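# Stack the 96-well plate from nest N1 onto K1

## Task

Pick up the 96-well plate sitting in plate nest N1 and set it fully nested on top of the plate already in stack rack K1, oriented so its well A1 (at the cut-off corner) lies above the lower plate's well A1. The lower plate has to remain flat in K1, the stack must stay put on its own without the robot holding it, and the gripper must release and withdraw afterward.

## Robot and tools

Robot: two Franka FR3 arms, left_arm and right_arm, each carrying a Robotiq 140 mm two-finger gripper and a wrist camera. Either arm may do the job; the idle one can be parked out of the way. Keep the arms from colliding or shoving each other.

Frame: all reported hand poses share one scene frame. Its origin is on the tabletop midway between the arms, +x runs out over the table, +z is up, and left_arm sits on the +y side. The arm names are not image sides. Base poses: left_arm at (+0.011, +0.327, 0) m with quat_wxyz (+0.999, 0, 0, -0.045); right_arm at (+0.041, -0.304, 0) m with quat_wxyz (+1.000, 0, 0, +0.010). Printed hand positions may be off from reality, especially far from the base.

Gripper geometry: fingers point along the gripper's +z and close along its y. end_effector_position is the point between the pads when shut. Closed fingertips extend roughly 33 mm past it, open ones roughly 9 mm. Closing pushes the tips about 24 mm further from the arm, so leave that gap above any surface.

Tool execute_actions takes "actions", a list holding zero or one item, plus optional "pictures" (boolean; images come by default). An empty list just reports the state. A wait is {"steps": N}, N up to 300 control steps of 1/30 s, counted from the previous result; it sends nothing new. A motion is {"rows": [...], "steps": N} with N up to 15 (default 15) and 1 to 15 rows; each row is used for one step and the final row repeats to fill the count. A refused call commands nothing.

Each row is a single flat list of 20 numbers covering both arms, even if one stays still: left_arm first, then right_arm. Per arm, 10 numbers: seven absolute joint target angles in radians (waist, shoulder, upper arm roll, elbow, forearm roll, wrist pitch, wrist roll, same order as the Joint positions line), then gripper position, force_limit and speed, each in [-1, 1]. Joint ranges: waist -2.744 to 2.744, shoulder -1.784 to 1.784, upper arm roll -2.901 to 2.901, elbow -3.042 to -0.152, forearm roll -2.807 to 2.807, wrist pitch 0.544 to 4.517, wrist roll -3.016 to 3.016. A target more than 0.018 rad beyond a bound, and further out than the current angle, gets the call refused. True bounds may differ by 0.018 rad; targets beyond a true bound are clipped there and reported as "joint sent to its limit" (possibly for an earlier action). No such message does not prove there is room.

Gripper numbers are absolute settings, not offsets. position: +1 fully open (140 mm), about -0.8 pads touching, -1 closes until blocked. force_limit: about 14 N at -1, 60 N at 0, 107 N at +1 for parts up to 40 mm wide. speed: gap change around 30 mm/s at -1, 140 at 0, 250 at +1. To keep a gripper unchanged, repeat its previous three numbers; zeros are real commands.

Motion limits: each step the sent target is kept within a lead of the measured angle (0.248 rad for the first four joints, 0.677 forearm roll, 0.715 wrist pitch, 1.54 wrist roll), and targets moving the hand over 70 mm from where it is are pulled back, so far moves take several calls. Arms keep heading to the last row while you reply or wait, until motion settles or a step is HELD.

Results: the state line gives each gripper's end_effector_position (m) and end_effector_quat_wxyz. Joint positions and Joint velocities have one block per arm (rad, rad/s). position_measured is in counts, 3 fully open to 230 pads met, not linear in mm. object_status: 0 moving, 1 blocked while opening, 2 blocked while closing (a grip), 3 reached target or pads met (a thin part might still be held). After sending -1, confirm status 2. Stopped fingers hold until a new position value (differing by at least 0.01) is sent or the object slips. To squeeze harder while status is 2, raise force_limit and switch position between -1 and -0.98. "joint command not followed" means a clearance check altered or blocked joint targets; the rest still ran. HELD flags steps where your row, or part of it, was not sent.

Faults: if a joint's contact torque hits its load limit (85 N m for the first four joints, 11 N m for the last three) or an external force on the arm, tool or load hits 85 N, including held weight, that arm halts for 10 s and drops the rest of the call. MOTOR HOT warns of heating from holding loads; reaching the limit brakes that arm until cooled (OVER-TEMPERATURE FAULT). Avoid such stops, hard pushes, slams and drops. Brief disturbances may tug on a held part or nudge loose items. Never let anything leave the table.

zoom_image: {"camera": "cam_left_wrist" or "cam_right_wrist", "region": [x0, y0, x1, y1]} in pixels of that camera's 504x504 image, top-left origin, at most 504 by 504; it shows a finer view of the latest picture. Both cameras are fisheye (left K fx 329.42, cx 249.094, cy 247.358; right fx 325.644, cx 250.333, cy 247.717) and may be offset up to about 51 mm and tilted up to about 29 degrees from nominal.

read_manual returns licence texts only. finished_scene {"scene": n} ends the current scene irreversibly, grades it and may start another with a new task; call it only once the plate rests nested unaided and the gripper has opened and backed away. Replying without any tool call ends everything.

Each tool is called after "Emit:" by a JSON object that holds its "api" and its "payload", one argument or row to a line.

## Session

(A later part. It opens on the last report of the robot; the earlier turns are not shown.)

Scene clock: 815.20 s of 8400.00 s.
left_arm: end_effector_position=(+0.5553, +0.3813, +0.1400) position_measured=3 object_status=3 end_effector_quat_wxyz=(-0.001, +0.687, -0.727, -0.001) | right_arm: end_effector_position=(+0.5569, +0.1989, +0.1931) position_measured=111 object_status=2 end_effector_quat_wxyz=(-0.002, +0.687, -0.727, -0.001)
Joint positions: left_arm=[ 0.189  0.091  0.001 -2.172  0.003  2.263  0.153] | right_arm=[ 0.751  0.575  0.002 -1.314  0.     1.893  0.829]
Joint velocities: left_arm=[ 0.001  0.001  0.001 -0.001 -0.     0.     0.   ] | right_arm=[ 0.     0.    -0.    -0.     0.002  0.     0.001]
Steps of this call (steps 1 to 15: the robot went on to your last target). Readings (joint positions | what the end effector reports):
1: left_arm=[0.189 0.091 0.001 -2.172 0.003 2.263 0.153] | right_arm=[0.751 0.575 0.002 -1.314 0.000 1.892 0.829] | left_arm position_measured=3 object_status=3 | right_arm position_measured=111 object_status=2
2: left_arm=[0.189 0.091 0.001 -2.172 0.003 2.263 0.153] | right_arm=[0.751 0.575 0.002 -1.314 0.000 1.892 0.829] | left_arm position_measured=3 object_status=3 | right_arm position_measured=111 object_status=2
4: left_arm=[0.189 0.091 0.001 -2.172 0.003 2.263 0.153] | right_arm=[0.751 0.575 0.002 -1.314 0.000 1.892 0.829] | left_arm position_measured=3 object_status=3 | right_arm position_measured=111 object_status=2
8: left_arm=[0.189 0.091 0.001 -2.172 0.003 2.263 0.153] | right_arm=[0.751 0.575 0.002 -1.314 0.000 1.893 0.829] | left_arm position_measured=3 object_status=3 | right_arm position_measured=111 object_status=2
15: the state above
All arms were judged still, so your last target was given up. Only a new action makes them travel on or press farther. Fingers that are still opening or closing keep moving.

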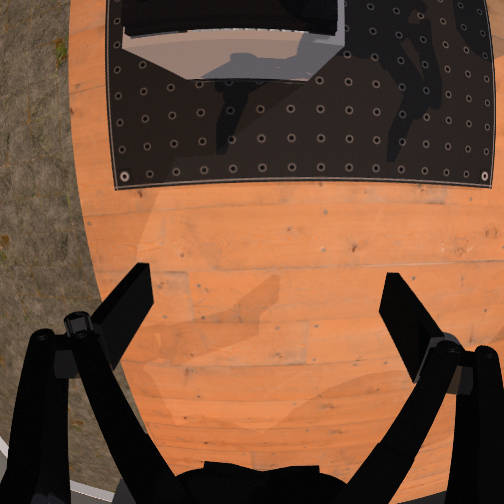

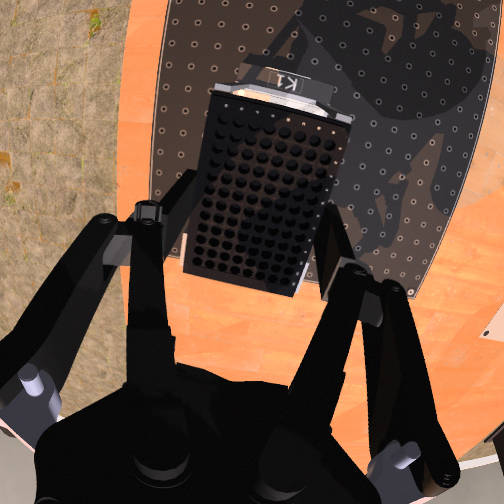

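Emit:
{"api": "execute_actions", "payload": {
  "actions": [
    {"rows": [[0.188,0.09,0,-2.174,0,2.266,0.147,1,0,0, 0.753,0.575,0,-1.318,0,1.897,0.8348,-1,0,-0.7],[0.188,0.09,0,-2.174,0,2.266,0.147,1,0,0, 0.753,0.575,0,-1.3191,0,1.899,0.8348,-1,0,-0.7],[0.188,0.09,0,-2.174,0,2.266,0.147,1,0,0, 0.753,0.575,0,-1.3202,0,1.9014,0.8348,-1,0,-0.7],[0.188,0.09,0,-2.174,0,2.266,0.147,1,0,0, 0.753,0.575,0,-1.3213,0,1.9035,0.8348,-1,0,-0.7],[0.188,0.09,0,-2.174,0,2.266,0.147,1,0,0, 0.753,0.575,0,-1.3224,0,1.9049,0.8348,-1,0,-0.7],[0.188,0.09,0,-2.174,0,2.266,0.147,1,0,0, 0.753,0.575,0,-1.3235,0,1.9062,0.8348,-1,0,-0.7],[0.188,0.09,0,-2.174,0,2.266,0.147,1,0,0, 0.753,0.575,0,-1.3246,0,1.9074,0.8348,-1,0,-0.7],[0.188,0.09,0,-2.174,0,2.266,0.147,1,0,0, 0.753,0.575,0,-1.3257,0,1.9086,0.8348,-1,0,-0.7],[0.188,0.09,0,-2.174,0,2.266,0.147,1,0,0, 0.753,0.575,0,-1.3268,0,1.9098,0.8348,-1,0,-0.7],[0.188,0.09,0,-2.174,0,2.266,0.147,1,0,0, 0.753,0.575,0,-1.3279,0,1.911,0.8348,-1,0,-0.7],[0.188,0.09,0,-2.174,0,2.266,0.147,1,0,0, 0.753,0.575,0,-1.329,0,1.9123,0.8348,-1,0,-0.7],[0.188,0.09,0,-2.174,0,2.266,0.147,1,0,0, 0.753,0.575,0,-1.3301,0,1.9135,0.8348,-1,0,-0.7],[0.188,0.09,0,-2.174,0,2.266,0.147,1,0,0, 0.753,0.575,0,-1.3312,0,1.9147,0.8348,-1,0,-0.7],[0.188,0.09,0,-2.174,0,2.266,0.147,1,0,0, 0.753,0.575,0,-1.3323,0,1.9157,0.8348,-1,0,-0.7],[0.188,0.09,0,-2.174,0,2.266,0.147,1,0,0, 0.753,0.575,0,-1.3332,0,1.9137,0.8348,-1,0,-0.7]], "steps": 15}
  ],
  "pictures": false
}}

Emit:
{"api": "execute_actions", "payload": {
  "actions": [
    {"steps": 15}
  ]
}}

Emit:
{"api": "zoom_image", "payload": {
  "camera": "cam_right_wrist",
  "region": [200, 60, 365, 135]
}}

Emit:
{"api": "zoom_image", "payload": {
  "camera": "cam_left_wrist",
  "region": [110, 0, 200, 60]
}}

Emit:
{"api": "zoom_image", "payload": {
  "camera": "cam_left_wrist",
  "region": [270, 0, 360, 60]
}}

Scene clock: 847.07 s of 8400.00 s.
left_arm: end_effector_position=(+0.5553, +0.3813, +0.1399) position_measured=3 object_status=3 end_effector_quat_wxyz=(-0.001, +0.687, -0.727, -0.001) | right_arm: end_effector_position=(+0.5564, +0.1988, +0.1876) position_measured=111 object_status=2 end_effector_quat_wxyz=(-0.002, +0.687, -0.727, -0.001)
Joint positions: left_arm=[ 0.189  0.091  0.001 -2.172  0.003  2.263  0.153] | right_arm=[ 0.751  0.575  0.002 -1.329  0.     1.907  0.829]
Joint velocities: left_arm=[-0.     0.001 -0.     0.001  0.002 -0.    -0.   ] | right_arm=[-0.001  0.     0.    -0.03  -0.001  0.016  0.001]
Steps of this call (steps 1 to 90: nothing new was sent; then 28.37 s passed at rest; steps 91 to 105: all 15 steps of this action). Readings (joint positions | what the end effector reports):
91: left_arm=[0.189 0.091 0.001 -2.172 0.003 2.263 0.153] | right_arm=[0.751 0.575 0.002 -1.315 0.000 1.893 0.829] | left_arm position_measured=3 object_status=3 | right_arm position_measured=111 object_status=2
92: left_arm=[0.189 0.091 0.001 -2.172 0.003 2.263 0.153] | right_arm=[0.751 0.575 0.002 -1.315 0.000 1.893 0.829] | left_arm position_measured=3 object_status=3 | right_arm position_measured=111 object_status=2
94: left_arm=[0.189 0.091 0.001 -2.172 0.003 2.263 0.153] | right_arm=[0.751 0.575 0.002 -1.317 0.000 1.895 0.829] | left_arm position_measured=3 object_status=3 | right_arm position_measured=111 object_status=2
98: left_arm=[0.189 0.091 0.001 -2.172 0.003 2.263 0.153] | right_arm=[0.751 0.575 0.002 -1.321 0.000 1.900 0.829] | left_arm position_measured=3 object_status=3 | right_arm position_measured=111 object_status=2
105: the state above

Scene clock: 847.57 s of 8400.00 s.
left_arm: end_effector_position=(+0.5553, +0.3813, +0.1399) position_measured=3 object_status=3 end_effector_quat_wxyz=(-0.001, +0.687, -0.727, -0.001) | right_arm: end_effector_position=(+0.5564, +0.1988, +0.1867) position_measured=111 object_status=2 end_effector_quat_wxyz=(-0.002, +0.687, -0.727, -0.001)
Joint positions: left_arm=[ 0.189  0.091  0.001 -2.172  0.003  2.263  0.153] | right_arm=[ 0.751  0.575  0.002 -1.331  0.     1.91   0.829]
Joint velocities: left_arm=[ 0.001  0.001  0.002  0.    -0.    -0.    -0.   ] | right_arm=[-0.    -0.     0.    -0.     0.     0.001  0.   ]
Steps of this call (steps 1 to 15: the robot went on to your last target). Readings (joint positions | what the end effector reports):
1: left_arm=[0.189 0.091 0.001 -2.172 0.003 2.263 0.153] | right_arm=[0.751 0.575 0.002 -1.330 0.000 1.908 0.829] | left_arm position_measured=3 object_status=3 | right_arm position_measured=111 object_status=2
2: left_arm=[0.189 0.091 0.001 -2.172 0.003 2.263 0.153] | right_arm=[0.751 0.575 0.002 -1.330 0.000 1.908 0.829] | left_arm position_measured=3 object_status=3 | right_arm position_measured=111 object_status=2
4: left_arm=[0.189 0.091 0.001 -2.172 0.003 2.263 0.153] | right_arm=[0.751 0.575 0.002 -1.331 0.000 1.909 0.829] | left_arm position_measured=3 object_status=3 | right_arm position_measured=111 object_status=2
8: left_arm=[0.189 0.091 0.001 -2.172 0.003 2.263 0.153] | right_arm=[0.751 0.575 0.002 -1.331 0.000 1.910 0.829] | left_arm position_measured=3 object_status=3 | right_arm position_measured=111 object_status=2
15: the state above
All arms were judged still, so your last target was given up. Only a new action makes them travel on or press farther. Fingers that are still opening or closing keep moving.

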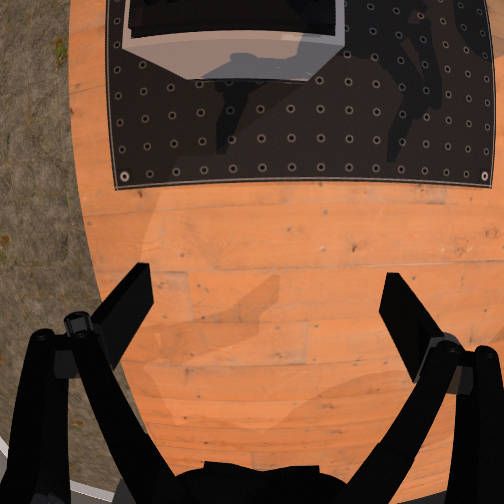

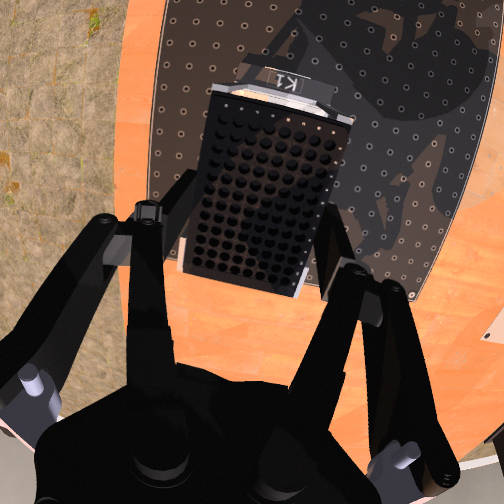

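Region (200, 60, 365, 135) of cam_right_wrist's 504x504 image, scaled by 3.055, with more detail than that image has; it fills the top 229 rows of this view, and the rest is white.

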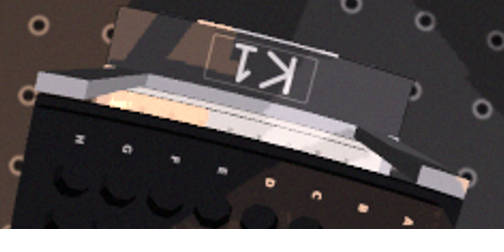

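Region (110, 0, 200, 60) of cam_left_wrist's 504x504 image, scaled by 5.600, with more detail than that image has.

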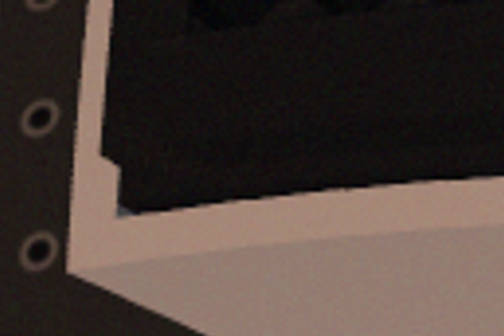

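Region (270, 0, 360, 60) of cam_left_wrist's 504x504 image, scaled by 5.600, with more detail than that image has.

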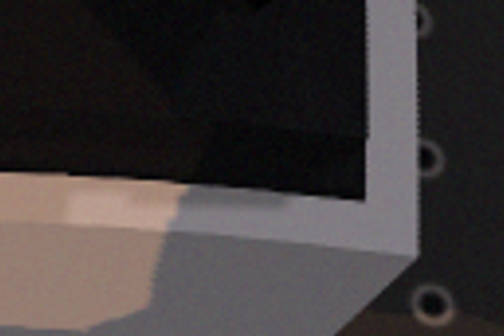

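Emit:
{"api": "execute_actions", "payload": {
  "actions": []
}}

Scene clock: 870.70 s of 8400.00 s.
left_arm: end_effector_position=(+0.5553, +0.3813, +0.1399) position_measured=3 object_status=3 end_effector_quat_wxyz=(-0.001, +0.687, -0.727, -0.001) | right_arm: end_effector_position=(+0.5563, +0.1988, +0.1866) position_measured=111 object_status=2 end_effector_quat_wxyz=(-0.002, +0.687, -0.727, -0.001)
Joint positions: left_arm=[ 0.189  0.091  0.001 -2.172  0.003  2.263  0.153] | right_arm=[ 0.751  0.575  0.002 -1.331  0.     1.91   0.829]
Joint velocities: left_arm=[-0.002 -0.001 -0.     0.     0.     0.    -0.   ] | right_arm=[ 0.001 -0.    -0.002 -0.    -0.     0.001  0.002]
Steps of this call (steps 1 to 90: nothing new was sent; then 20.13 s passed at rest). Readings (joint positions | what the end effector reports):
1: left_arm=[0.189 0.091 0.001 -2.172 0.003 2.263 0.153] | right_arm=[0.751 0.575 0.002 -1.331 0.000 1.910 0.829] | left_arm position_measured=3 object_status=3 | right_arm position_measured=111 object_status=2
2: left_arm=[0.189 0.091 0.001 -2.172 0.003 2.263 0.153] | right_arm=[0.751 0.575 0.002 -1.331 0.000 1.910 0.829] | left_arm position_measured=3 object_status=3 | right_arm position_measured=111 object_status=2
4: left_arm=[0.189 0.091 0.001 -2.172 0.003 2.263 0.153] | right_arm=[0.751 0.575 0.002 -1.331 0.000 1.910 0.829] | left_arm position_measured=3 object_status=3 | right_arm position_measured=111 object_status=2
8: left_arm=[0.189 0.091 0.001 -2.172 0.003 2.263 0.153] | right_arm=[0.751 0.575 0.002 -1.331 0.000 1.910 0.829] | left_arm position_measured=3 object_status=3 | right_arm position_measured=111 object_status=2
90: the state above

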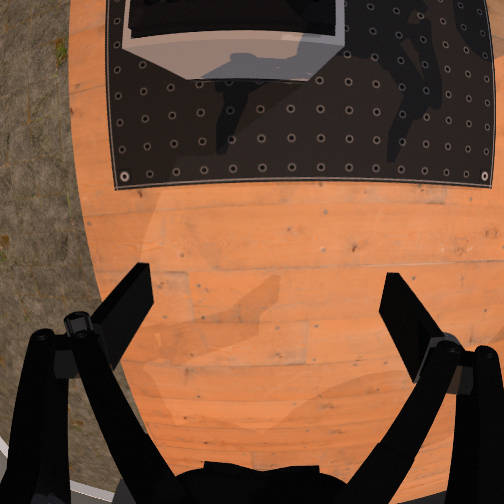

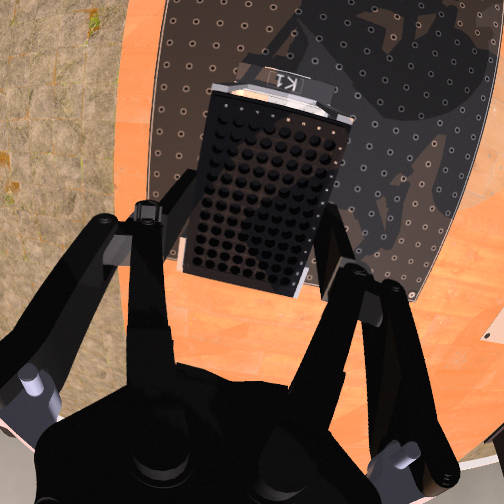

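Emit:
{"api": "execute_actions", "payload": {
  "actions": [
    {"rows":[[0.188,0.09,0,-2.174,0,2.266,0.147,1,0,0,0.753,0.5751,0,-1.3335,0,1.9150,0.8348,-1,0,-0.7],[0.188,0.09,0,-2.174,0,2.266,0.147,1,0,0,0.753,0.5754,0,-1.3340,0,1.9167,0.8348,-1,0,-0.7],[0.188,0.09,0,-2.174,0,2.266,0.147,1,0,0,0.753,0.5757,0,-1.3347,0,1.9188,0.8348,-1,0,-0.7],[0.188,0.09,0,-2.174,0,2.266,0.147,1,0,0,0.753,0.5762,0,-1.3357,0,1.9212,0.8348,-1,0,-0.7],[0.188,0.09,0,-2.174,0,2.266,0.147,1,0,0,0.753,0.5768,0,-1.3370,0,1.9240,0.8348,-1,0,-0.7],[0.188,0.09,0,-2.174,0,2.266,0.147,1,0,0,0.753,0.5776,0,-1.3385,0,1.9270,0.8348,-1,0,-0.7],[0.188,0.09,0,-2.174,0,2.266,0.147,1,0,0,0.753,0.5784,0,-1.3403,0,1.9304,0.8348,-1,0,-0.7],[0.188,0.09,0,-2.174,0,2.266,0.147,1,0,0,0.753,0.5793,0,-1.3420,0,1.9328,0.8348,-1,0,-0.7],[0.188,0.09,0,-2.174,0,2.266,0.147,1,0,0,0.753,0.5801,0,-1.3438,0,1.9352,0.8348,-1,0,-0.7],[0.188,0.09,0,-2.174,0,2.266,0.147,1,0,0,0.753,0.5810,0,-1.3455,0,1.9377,0.8348,-1,0,-0.7],[0.188,0.09,0,-2.174,0,2.266,0.147,1,0,0,0.753,0.5818,0,-1.3472,0,1.9401,0.8348,-1,0,-0.7],[0.188,0.09,0,-2.174,0,2.266,0.147,1,0,0,0.753,0.5827,0,-1.3489,0,1.9425,0.8348,-1,0,-0.7],[0.188,0.09,0,-2.174,0,2.266,0.147,1,0,0,0.753,0.5836,0,-1.3507,0,1.9450,0.8348,-1,0,-0.7],[0.188,0.09,0,-2.174,0,2.266,0.147,1,0,0,0.753,0.5844,0,-1.3524,0,1.9474,0.8348,-1,0,-0.7],[0.188,0.09,0,-2.174,0,2.266,0.147,1,0,0,0.753,0.5853,0,-1.3541,0,1.9498,0.8348,-1,0,-0.7]],"steps":15}
  ],
  "pictures": false
}}

Emit:
{"api": "execute_actions", "payload": {
  "actions": [
    {"rows":[[0.188,0.09,0,-2.174,0,2.266,0.147,1,0,0,0.753,0.5862,0,-1.3558,0,1.9523,0.8348,-1,0,-0.7],[0.188,0.09,0,-2.174,0,2.266,0.147,1,0,0,0.753,0.5870,0,-1.3575,0,1.9548,0.8348,-1,0,-0.7],[0.188,0.09,0,-2.174,0,2.266,0.147,1,0,0,0.753,0.5879,0,-1.3592,0,1.9572,0.8348,-1,0,-0.7],[0.188,0.09,0,-2.174,0,2.266,0.147,1,0,0,0.753,0.5888,0,-1.3609,0,1.9597,0.8348,-1,0,-0.7],[0.188,0.09,0,-2.174,0,2.266,0.147,1,0,0,0.753,0.5897,0,-1.3626,0,1.9622,0.8348,-1,0,-0.7],[0.188,0.09,0,-2.174,0,2.266,0.147,1,0,0,0.753,0.5905,0,-1.3643,0,1.9646,0.8348,-1,0,-0.7],[0.188,0.09,0,-2.174,0,2.266,0.147,1,0,0,0.753,0.5914,0,-1.3659,0,1.9671,0.8348,-1,0,-0.7],[0.188,0.09,0,-2.174,0,2.266,0.147,1,0,0,0.753,0.5923,0,-1.3676,0,1.9696,0.8348,-1,0,-0.7],[0.188,0.09,0,-2.174,0,2.266,0.147,1,0,0,0.753,0.5932,0,-1.3693,0,1.9721,0.8348,-1,0,-0.7],[0.188,0.09,0,-2.174,0,2.266,0.147,1,0,0,0.753,0.5941,0,-1.3709,0,1.9746,0.8348,-1,0,-0.7],[0.188,0.09,0,-2.174,0,2.266,0.147,1,0,0,0.753,0.5949,0,-1.3726,0,1.9771,0.8348,-1,0,-0.7],[0.188,0.09,0,-2.174,0,2.266,0.147,1,0,0,0.753,0.5958,0,-1.3742,0,1.9797,0.8348,-1,0,-0.7],[0.188,0.09,0,-2.174,0,2.266,0.147,1,0,0,0.753,0.5967,0,-1.3759,0,1.9822,0.8348,-1,0,-0.7],[0.188,0.09,0,-2.174,0,2.266,0.147,1,0,0,0.753,0.5976,0,-1.3775,0,1.9847,0.8348,-1,0,-0.7],[0.188,0.09,0,-2.174,0,2.266,0.147,1,0,0,0.753,0.5985,0,-1.3792,0,1.9872,0.8348,-1,0,-0.7]],"steps":15}
  ],
  "pictures": false
}}

Emit:
{"api": "execute_actions", "payload": {
  "actions": [
    {"rows":[[0.188,0.09,0,-2.174,0,2.266,0.147,1,0,0,0.753,0.5994,0,-1.3808,0,1.9898,0.8348,-1,0,-0.7],[0.188,0.09,0,-2.174,0,2.266,0.147,1,0,0,0.753,0.6003,0,-1.3824,0,1.9923,0.8348,-1,0,-0.7],[0.188,0.09,0,-2.174,0,2.266,0.147,1,0,0,0.753,0.6012,0,-1.3840,0,1.9949,0.8348,-1,0,-0.7],[0.188,0.09,0,-2.174,0,2.266,0.147,1,0,0,0.753,0.6021,0,-1.3856,0,1.9974,0.8348,-1,0,-0.7],[0.188,0.09,0,-2.174,0,2.266,0.147,1,0,0,0.753,0.6030,0,-1.3873,0,2.0000,0.8348,-1,0,-0.7],[0.188,0.09,0,-2.174,0,2.266,0.147,1,0,0,0.753,0.6039,0,-1.3889,0,2.0025,0.8348,-1,0,-0.7],[0.188,0.09,0,-2.174,0,2.266,0.147,1,0,0,0.753,0.6048,0,-1.3905,0,2.0051,0.8348,-1,0,-0.7],[0.188,0.09,0,-2.174,0,2.266,0.147,1,0,0,0.753,0.6057,0,-1.3921,0,2.0077,0.8348,-1,0,-0.7],[0.188,0.09,0,-2.174,0,2.266,0.147,1,0,0,0.753,0.6066,0,-1.3936,0,2.0103,0.8348,-1,0,-0.7],[0.188,0.09,0,-2.174,0,2.266,0.147,1,0,0,0.753,0.6074,0,-1.3950,0,2.0110,0.8348,-1,0,-0.7],[0.188,0.09,0,-2.174,0,2.266,0.147,1,0,0,0.753,0.6081,0,-1.3961,0,2.0114,0.8348,-1,0,-0.7],[0.188,0.09,0,-2.174,0,2.266,0.147,1,0,0,0.753,0.6086,0,-1.3971,0,2.0114,0.8348,-1,0,-0.7],[0.188,0.09,0,-2.174,0,2.266,0.147,1,0,0,0.753,0.6090,0,-1.3977,0,2.0112,0.8348,-1,0,-0.7],[0.188,0.09,0,-2.174,0,2.266,0.147,1,0,0,0.753,0.6093,0,-1.3982,0,2.0107,0.8348,-1,0,-0.7],[0.188,0.09,0,-2.174,0,2.266,0.147,1,0,0,0.753,0.6094,0,-1.3984,0,2.0103,0.8348,-1,0,-0.7]],"steps":15}
  ]
}}

Scene clock: 991.20 s of 8400.00 s.
left_arm: end_effector_position=(+0.5553, +0.3813, +0.1399) position_measured=3 object_status=3 end_effector_quat_wxyz=(-0.001, +0.687, -0.727, -0.001) | right_arm: end_effector_position=(+0.5568, +0.1991, +0.1758) position_measured=111 object_status=2 end_effector_quat_wxyz=(-0.002, +0.687, -0.727, -0.000)
Joint positions: left_arm=[ 0.189  0.091  0.001 -2.172  0.003  2.263  0.153] | right_arm=[ 0.751  0.582  0.001 -1.348  0.     1.935  0.83 ]
Joint velocities: left_arm=[ 0.    -0.001 -0.001 -0.001  0.001  0.001  0.   ] | right_arm=[ 0.001  0.032 -0.001 -0.052  0.     0.066  0.001]
Steps of this call (steps 1 to 90: nothing new was sent; then 117.00 s passed at rest; steps 91 to 105: all 15 steps of this action). Readings (joint positions | what the end effector reports):
91: left_arm=[0.189 0.091 0.001 -2.172 0.003 2.263 0.153] | right_arm=[0.751 0.575 0.002 -1.331 0.000 1.910 0.829] | left_arm position_measured=3 object_status=3 | right_arm position_measured=111 object_status=2
92: left_arm=[0.189 0.091 0.001 -2.172 0.003 2.263 0.153] | right_arm=[0.751 0.575 0.002 -1.331 0.000 1.911 0.829] | left_arm position_measured=3 object_status=3 | right_arm position_measured=111 object_status=2
94: left_arm=[0.189 0.091 0.001 -2.172 0.003 2.263 0.153] | right_arm=[0.751 0.575 0.002 -1.332 0.000 1.913 0.829] | left_arm position_measured=3 object_status=3 | right_arm position_measured=111 object_status=2
98: left_arm=[0.189 0.091 0.001 -2.172 0.003 2.263 0.153] | right_arm=[0.751 0.576 0.001 -1.336 0.000 1.919 0.830] | left_arm position_measured=3 object_status=3 | right_arm position_measured=111 object_status=2
105: the state above

Scene clock: 991.70 s of 8400.00 s.
left_arm: end_effector_position=(+0.5553, +0.3813, +0.1399) position_measured=3 object_status=3 end_effector_quat_wxyz=(-0.001, +0.687, -0.727, -0.001) | right_arm: end_effector_position=(+0.5566, +0.1990, +0.1574) position_measured=111 object_status=2 end_effector_quat_wxyz=(-0.002, +0.687, -0.727, -0.000)
Joint positions: left_arm=[ 0.189  0.091  0.001 -2.172  0.003  2.263  0.153] | right_arm=[ 0.751  0.595  0.001 -1.373  0.     1.972  0.83 ]
Joint velocities: left_arm=[-0.     0.001 -0.     0.001 -0.001 -0.    -0.002] | right_arm=[-0.001  0.028 -0.001 -0.048 -0.     0.071  0.   ]
Steps of this call (steps 1 to 15: all 15 steps of this action). Readings (joint positions | what the end effector reports):
1: left_arm=[0.189 0.091 0.001 -2.172 0.003 2.263 0.153] | right_arm=[0.751 0.583 0.001 -1.350 0.000 1.937 0.830] | left_arm position_measured=3 object_status=3 | right_arm position_measured=111 object_status=2
2: left_arm=[0.189 0.091 0.001 -2.172 0.003 2.263 0.153] | right_arm=[0.751 0.584 0.001 -1.351 0.000 1.940 0.830] | left_arm position_measured=3 object_status=3 | right_arm position_measured=111 object_status=2
4: left_arm=[0.189 0.091 0.001 -2.172 0.003 2.263 0.153] | right_arm=[0.751 0.586 0.001 -1.355 0.000 1.945 0.830] | left_arm position_measured=3 object_status=3 | right_arm position_measured=111 object_status=2
8: left_arm=[0.189 0.091 0.001 -2.172 0.003 2.263 0.153] | right_arm=[0.751 0.589 0.001 -1.362 0.000 1.954 0.830] | left_arm position_measured=3 object_status=3 | right_arm position_measured=111 object_status=2
15: the state above

Scene clock: 992.20 s of 8400.00 s.
left_arm: end_effector_position=(+0.5553, +0.3813, +0.1399) position_measured=3 object_status=3 end_effector_quat_wxyz=(-0.001, +0.687, -0.727, -0.001) | right_arm: end_effector_position=(+0.5565, +0.1987, +0.1413) position_measured=111 object_status=2 end_effector_quat_wxyz=(-0.001, +0.687, -0.727, -0.000)
Joint positions: left_arm=[ 0.189  0.091  0.001 -2.172  0.003  2.263  0.153] | right_arm=[ 0.751  0.608  0.001 -1.395  0.     2.004  0.83 ]
Joint velocities: left_arm=[-0.    -0.002 -0.     0.     0.002 -0.001  0.001] | right_arm=[-0.     0.01  -0.002 -0.015  0.001  0.024  0.002]
Steps of this call (steps 1 to 15: all 15 steps of this action). Readings (joint positions | what the end effector reports):
1: left_arm=[0.189 0.091 0.001 -2.172 0.003 2.263 0.153] | right_arm=[0.751 0.596 0.001 -1.375 0.000 1.974 0.830] | left_arm position_measured=3 object_status=3 | right_arm position_measured=111 object_status=2
2: left_arm=[0.189 0.091 0.001 -2.172 0.003 2.263 0.153] | right_arm=[0.751 0.597 0.001 -1.376 0.000 1.977 0.830] | left_arm position_measured=3 object_status=3 | right_arm position_measured=111 object_status=2
4: left_arm=[0.189 0.091 0.001 -2.172 0.003 2.263 0.153] | right_arm=[0.751 0.599 0.001 -1.380 0.000 1.982 0.830] | left_arm position_measured=3 object_status=3 | right_arm position_measured=111 object_status=2
8: left_arm=[0.189 0.091 0.001 -2.172 0.003 2.263 0.153] | right_arm=[0.751 0.603 0.001 -1.386 0.000 1.992 0.830] | left_arm position_measured=3 object_status=3 | right_arm position_measured=111 object_status=2
15: the state above

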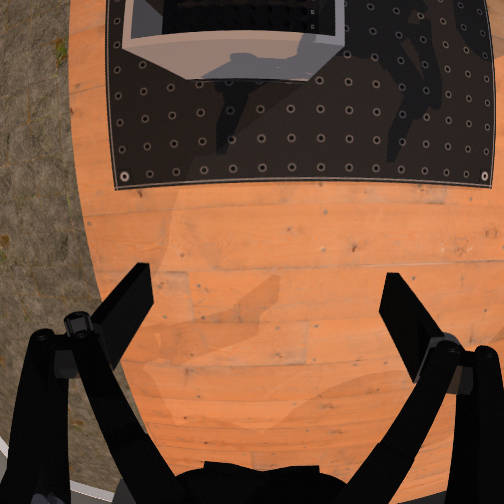

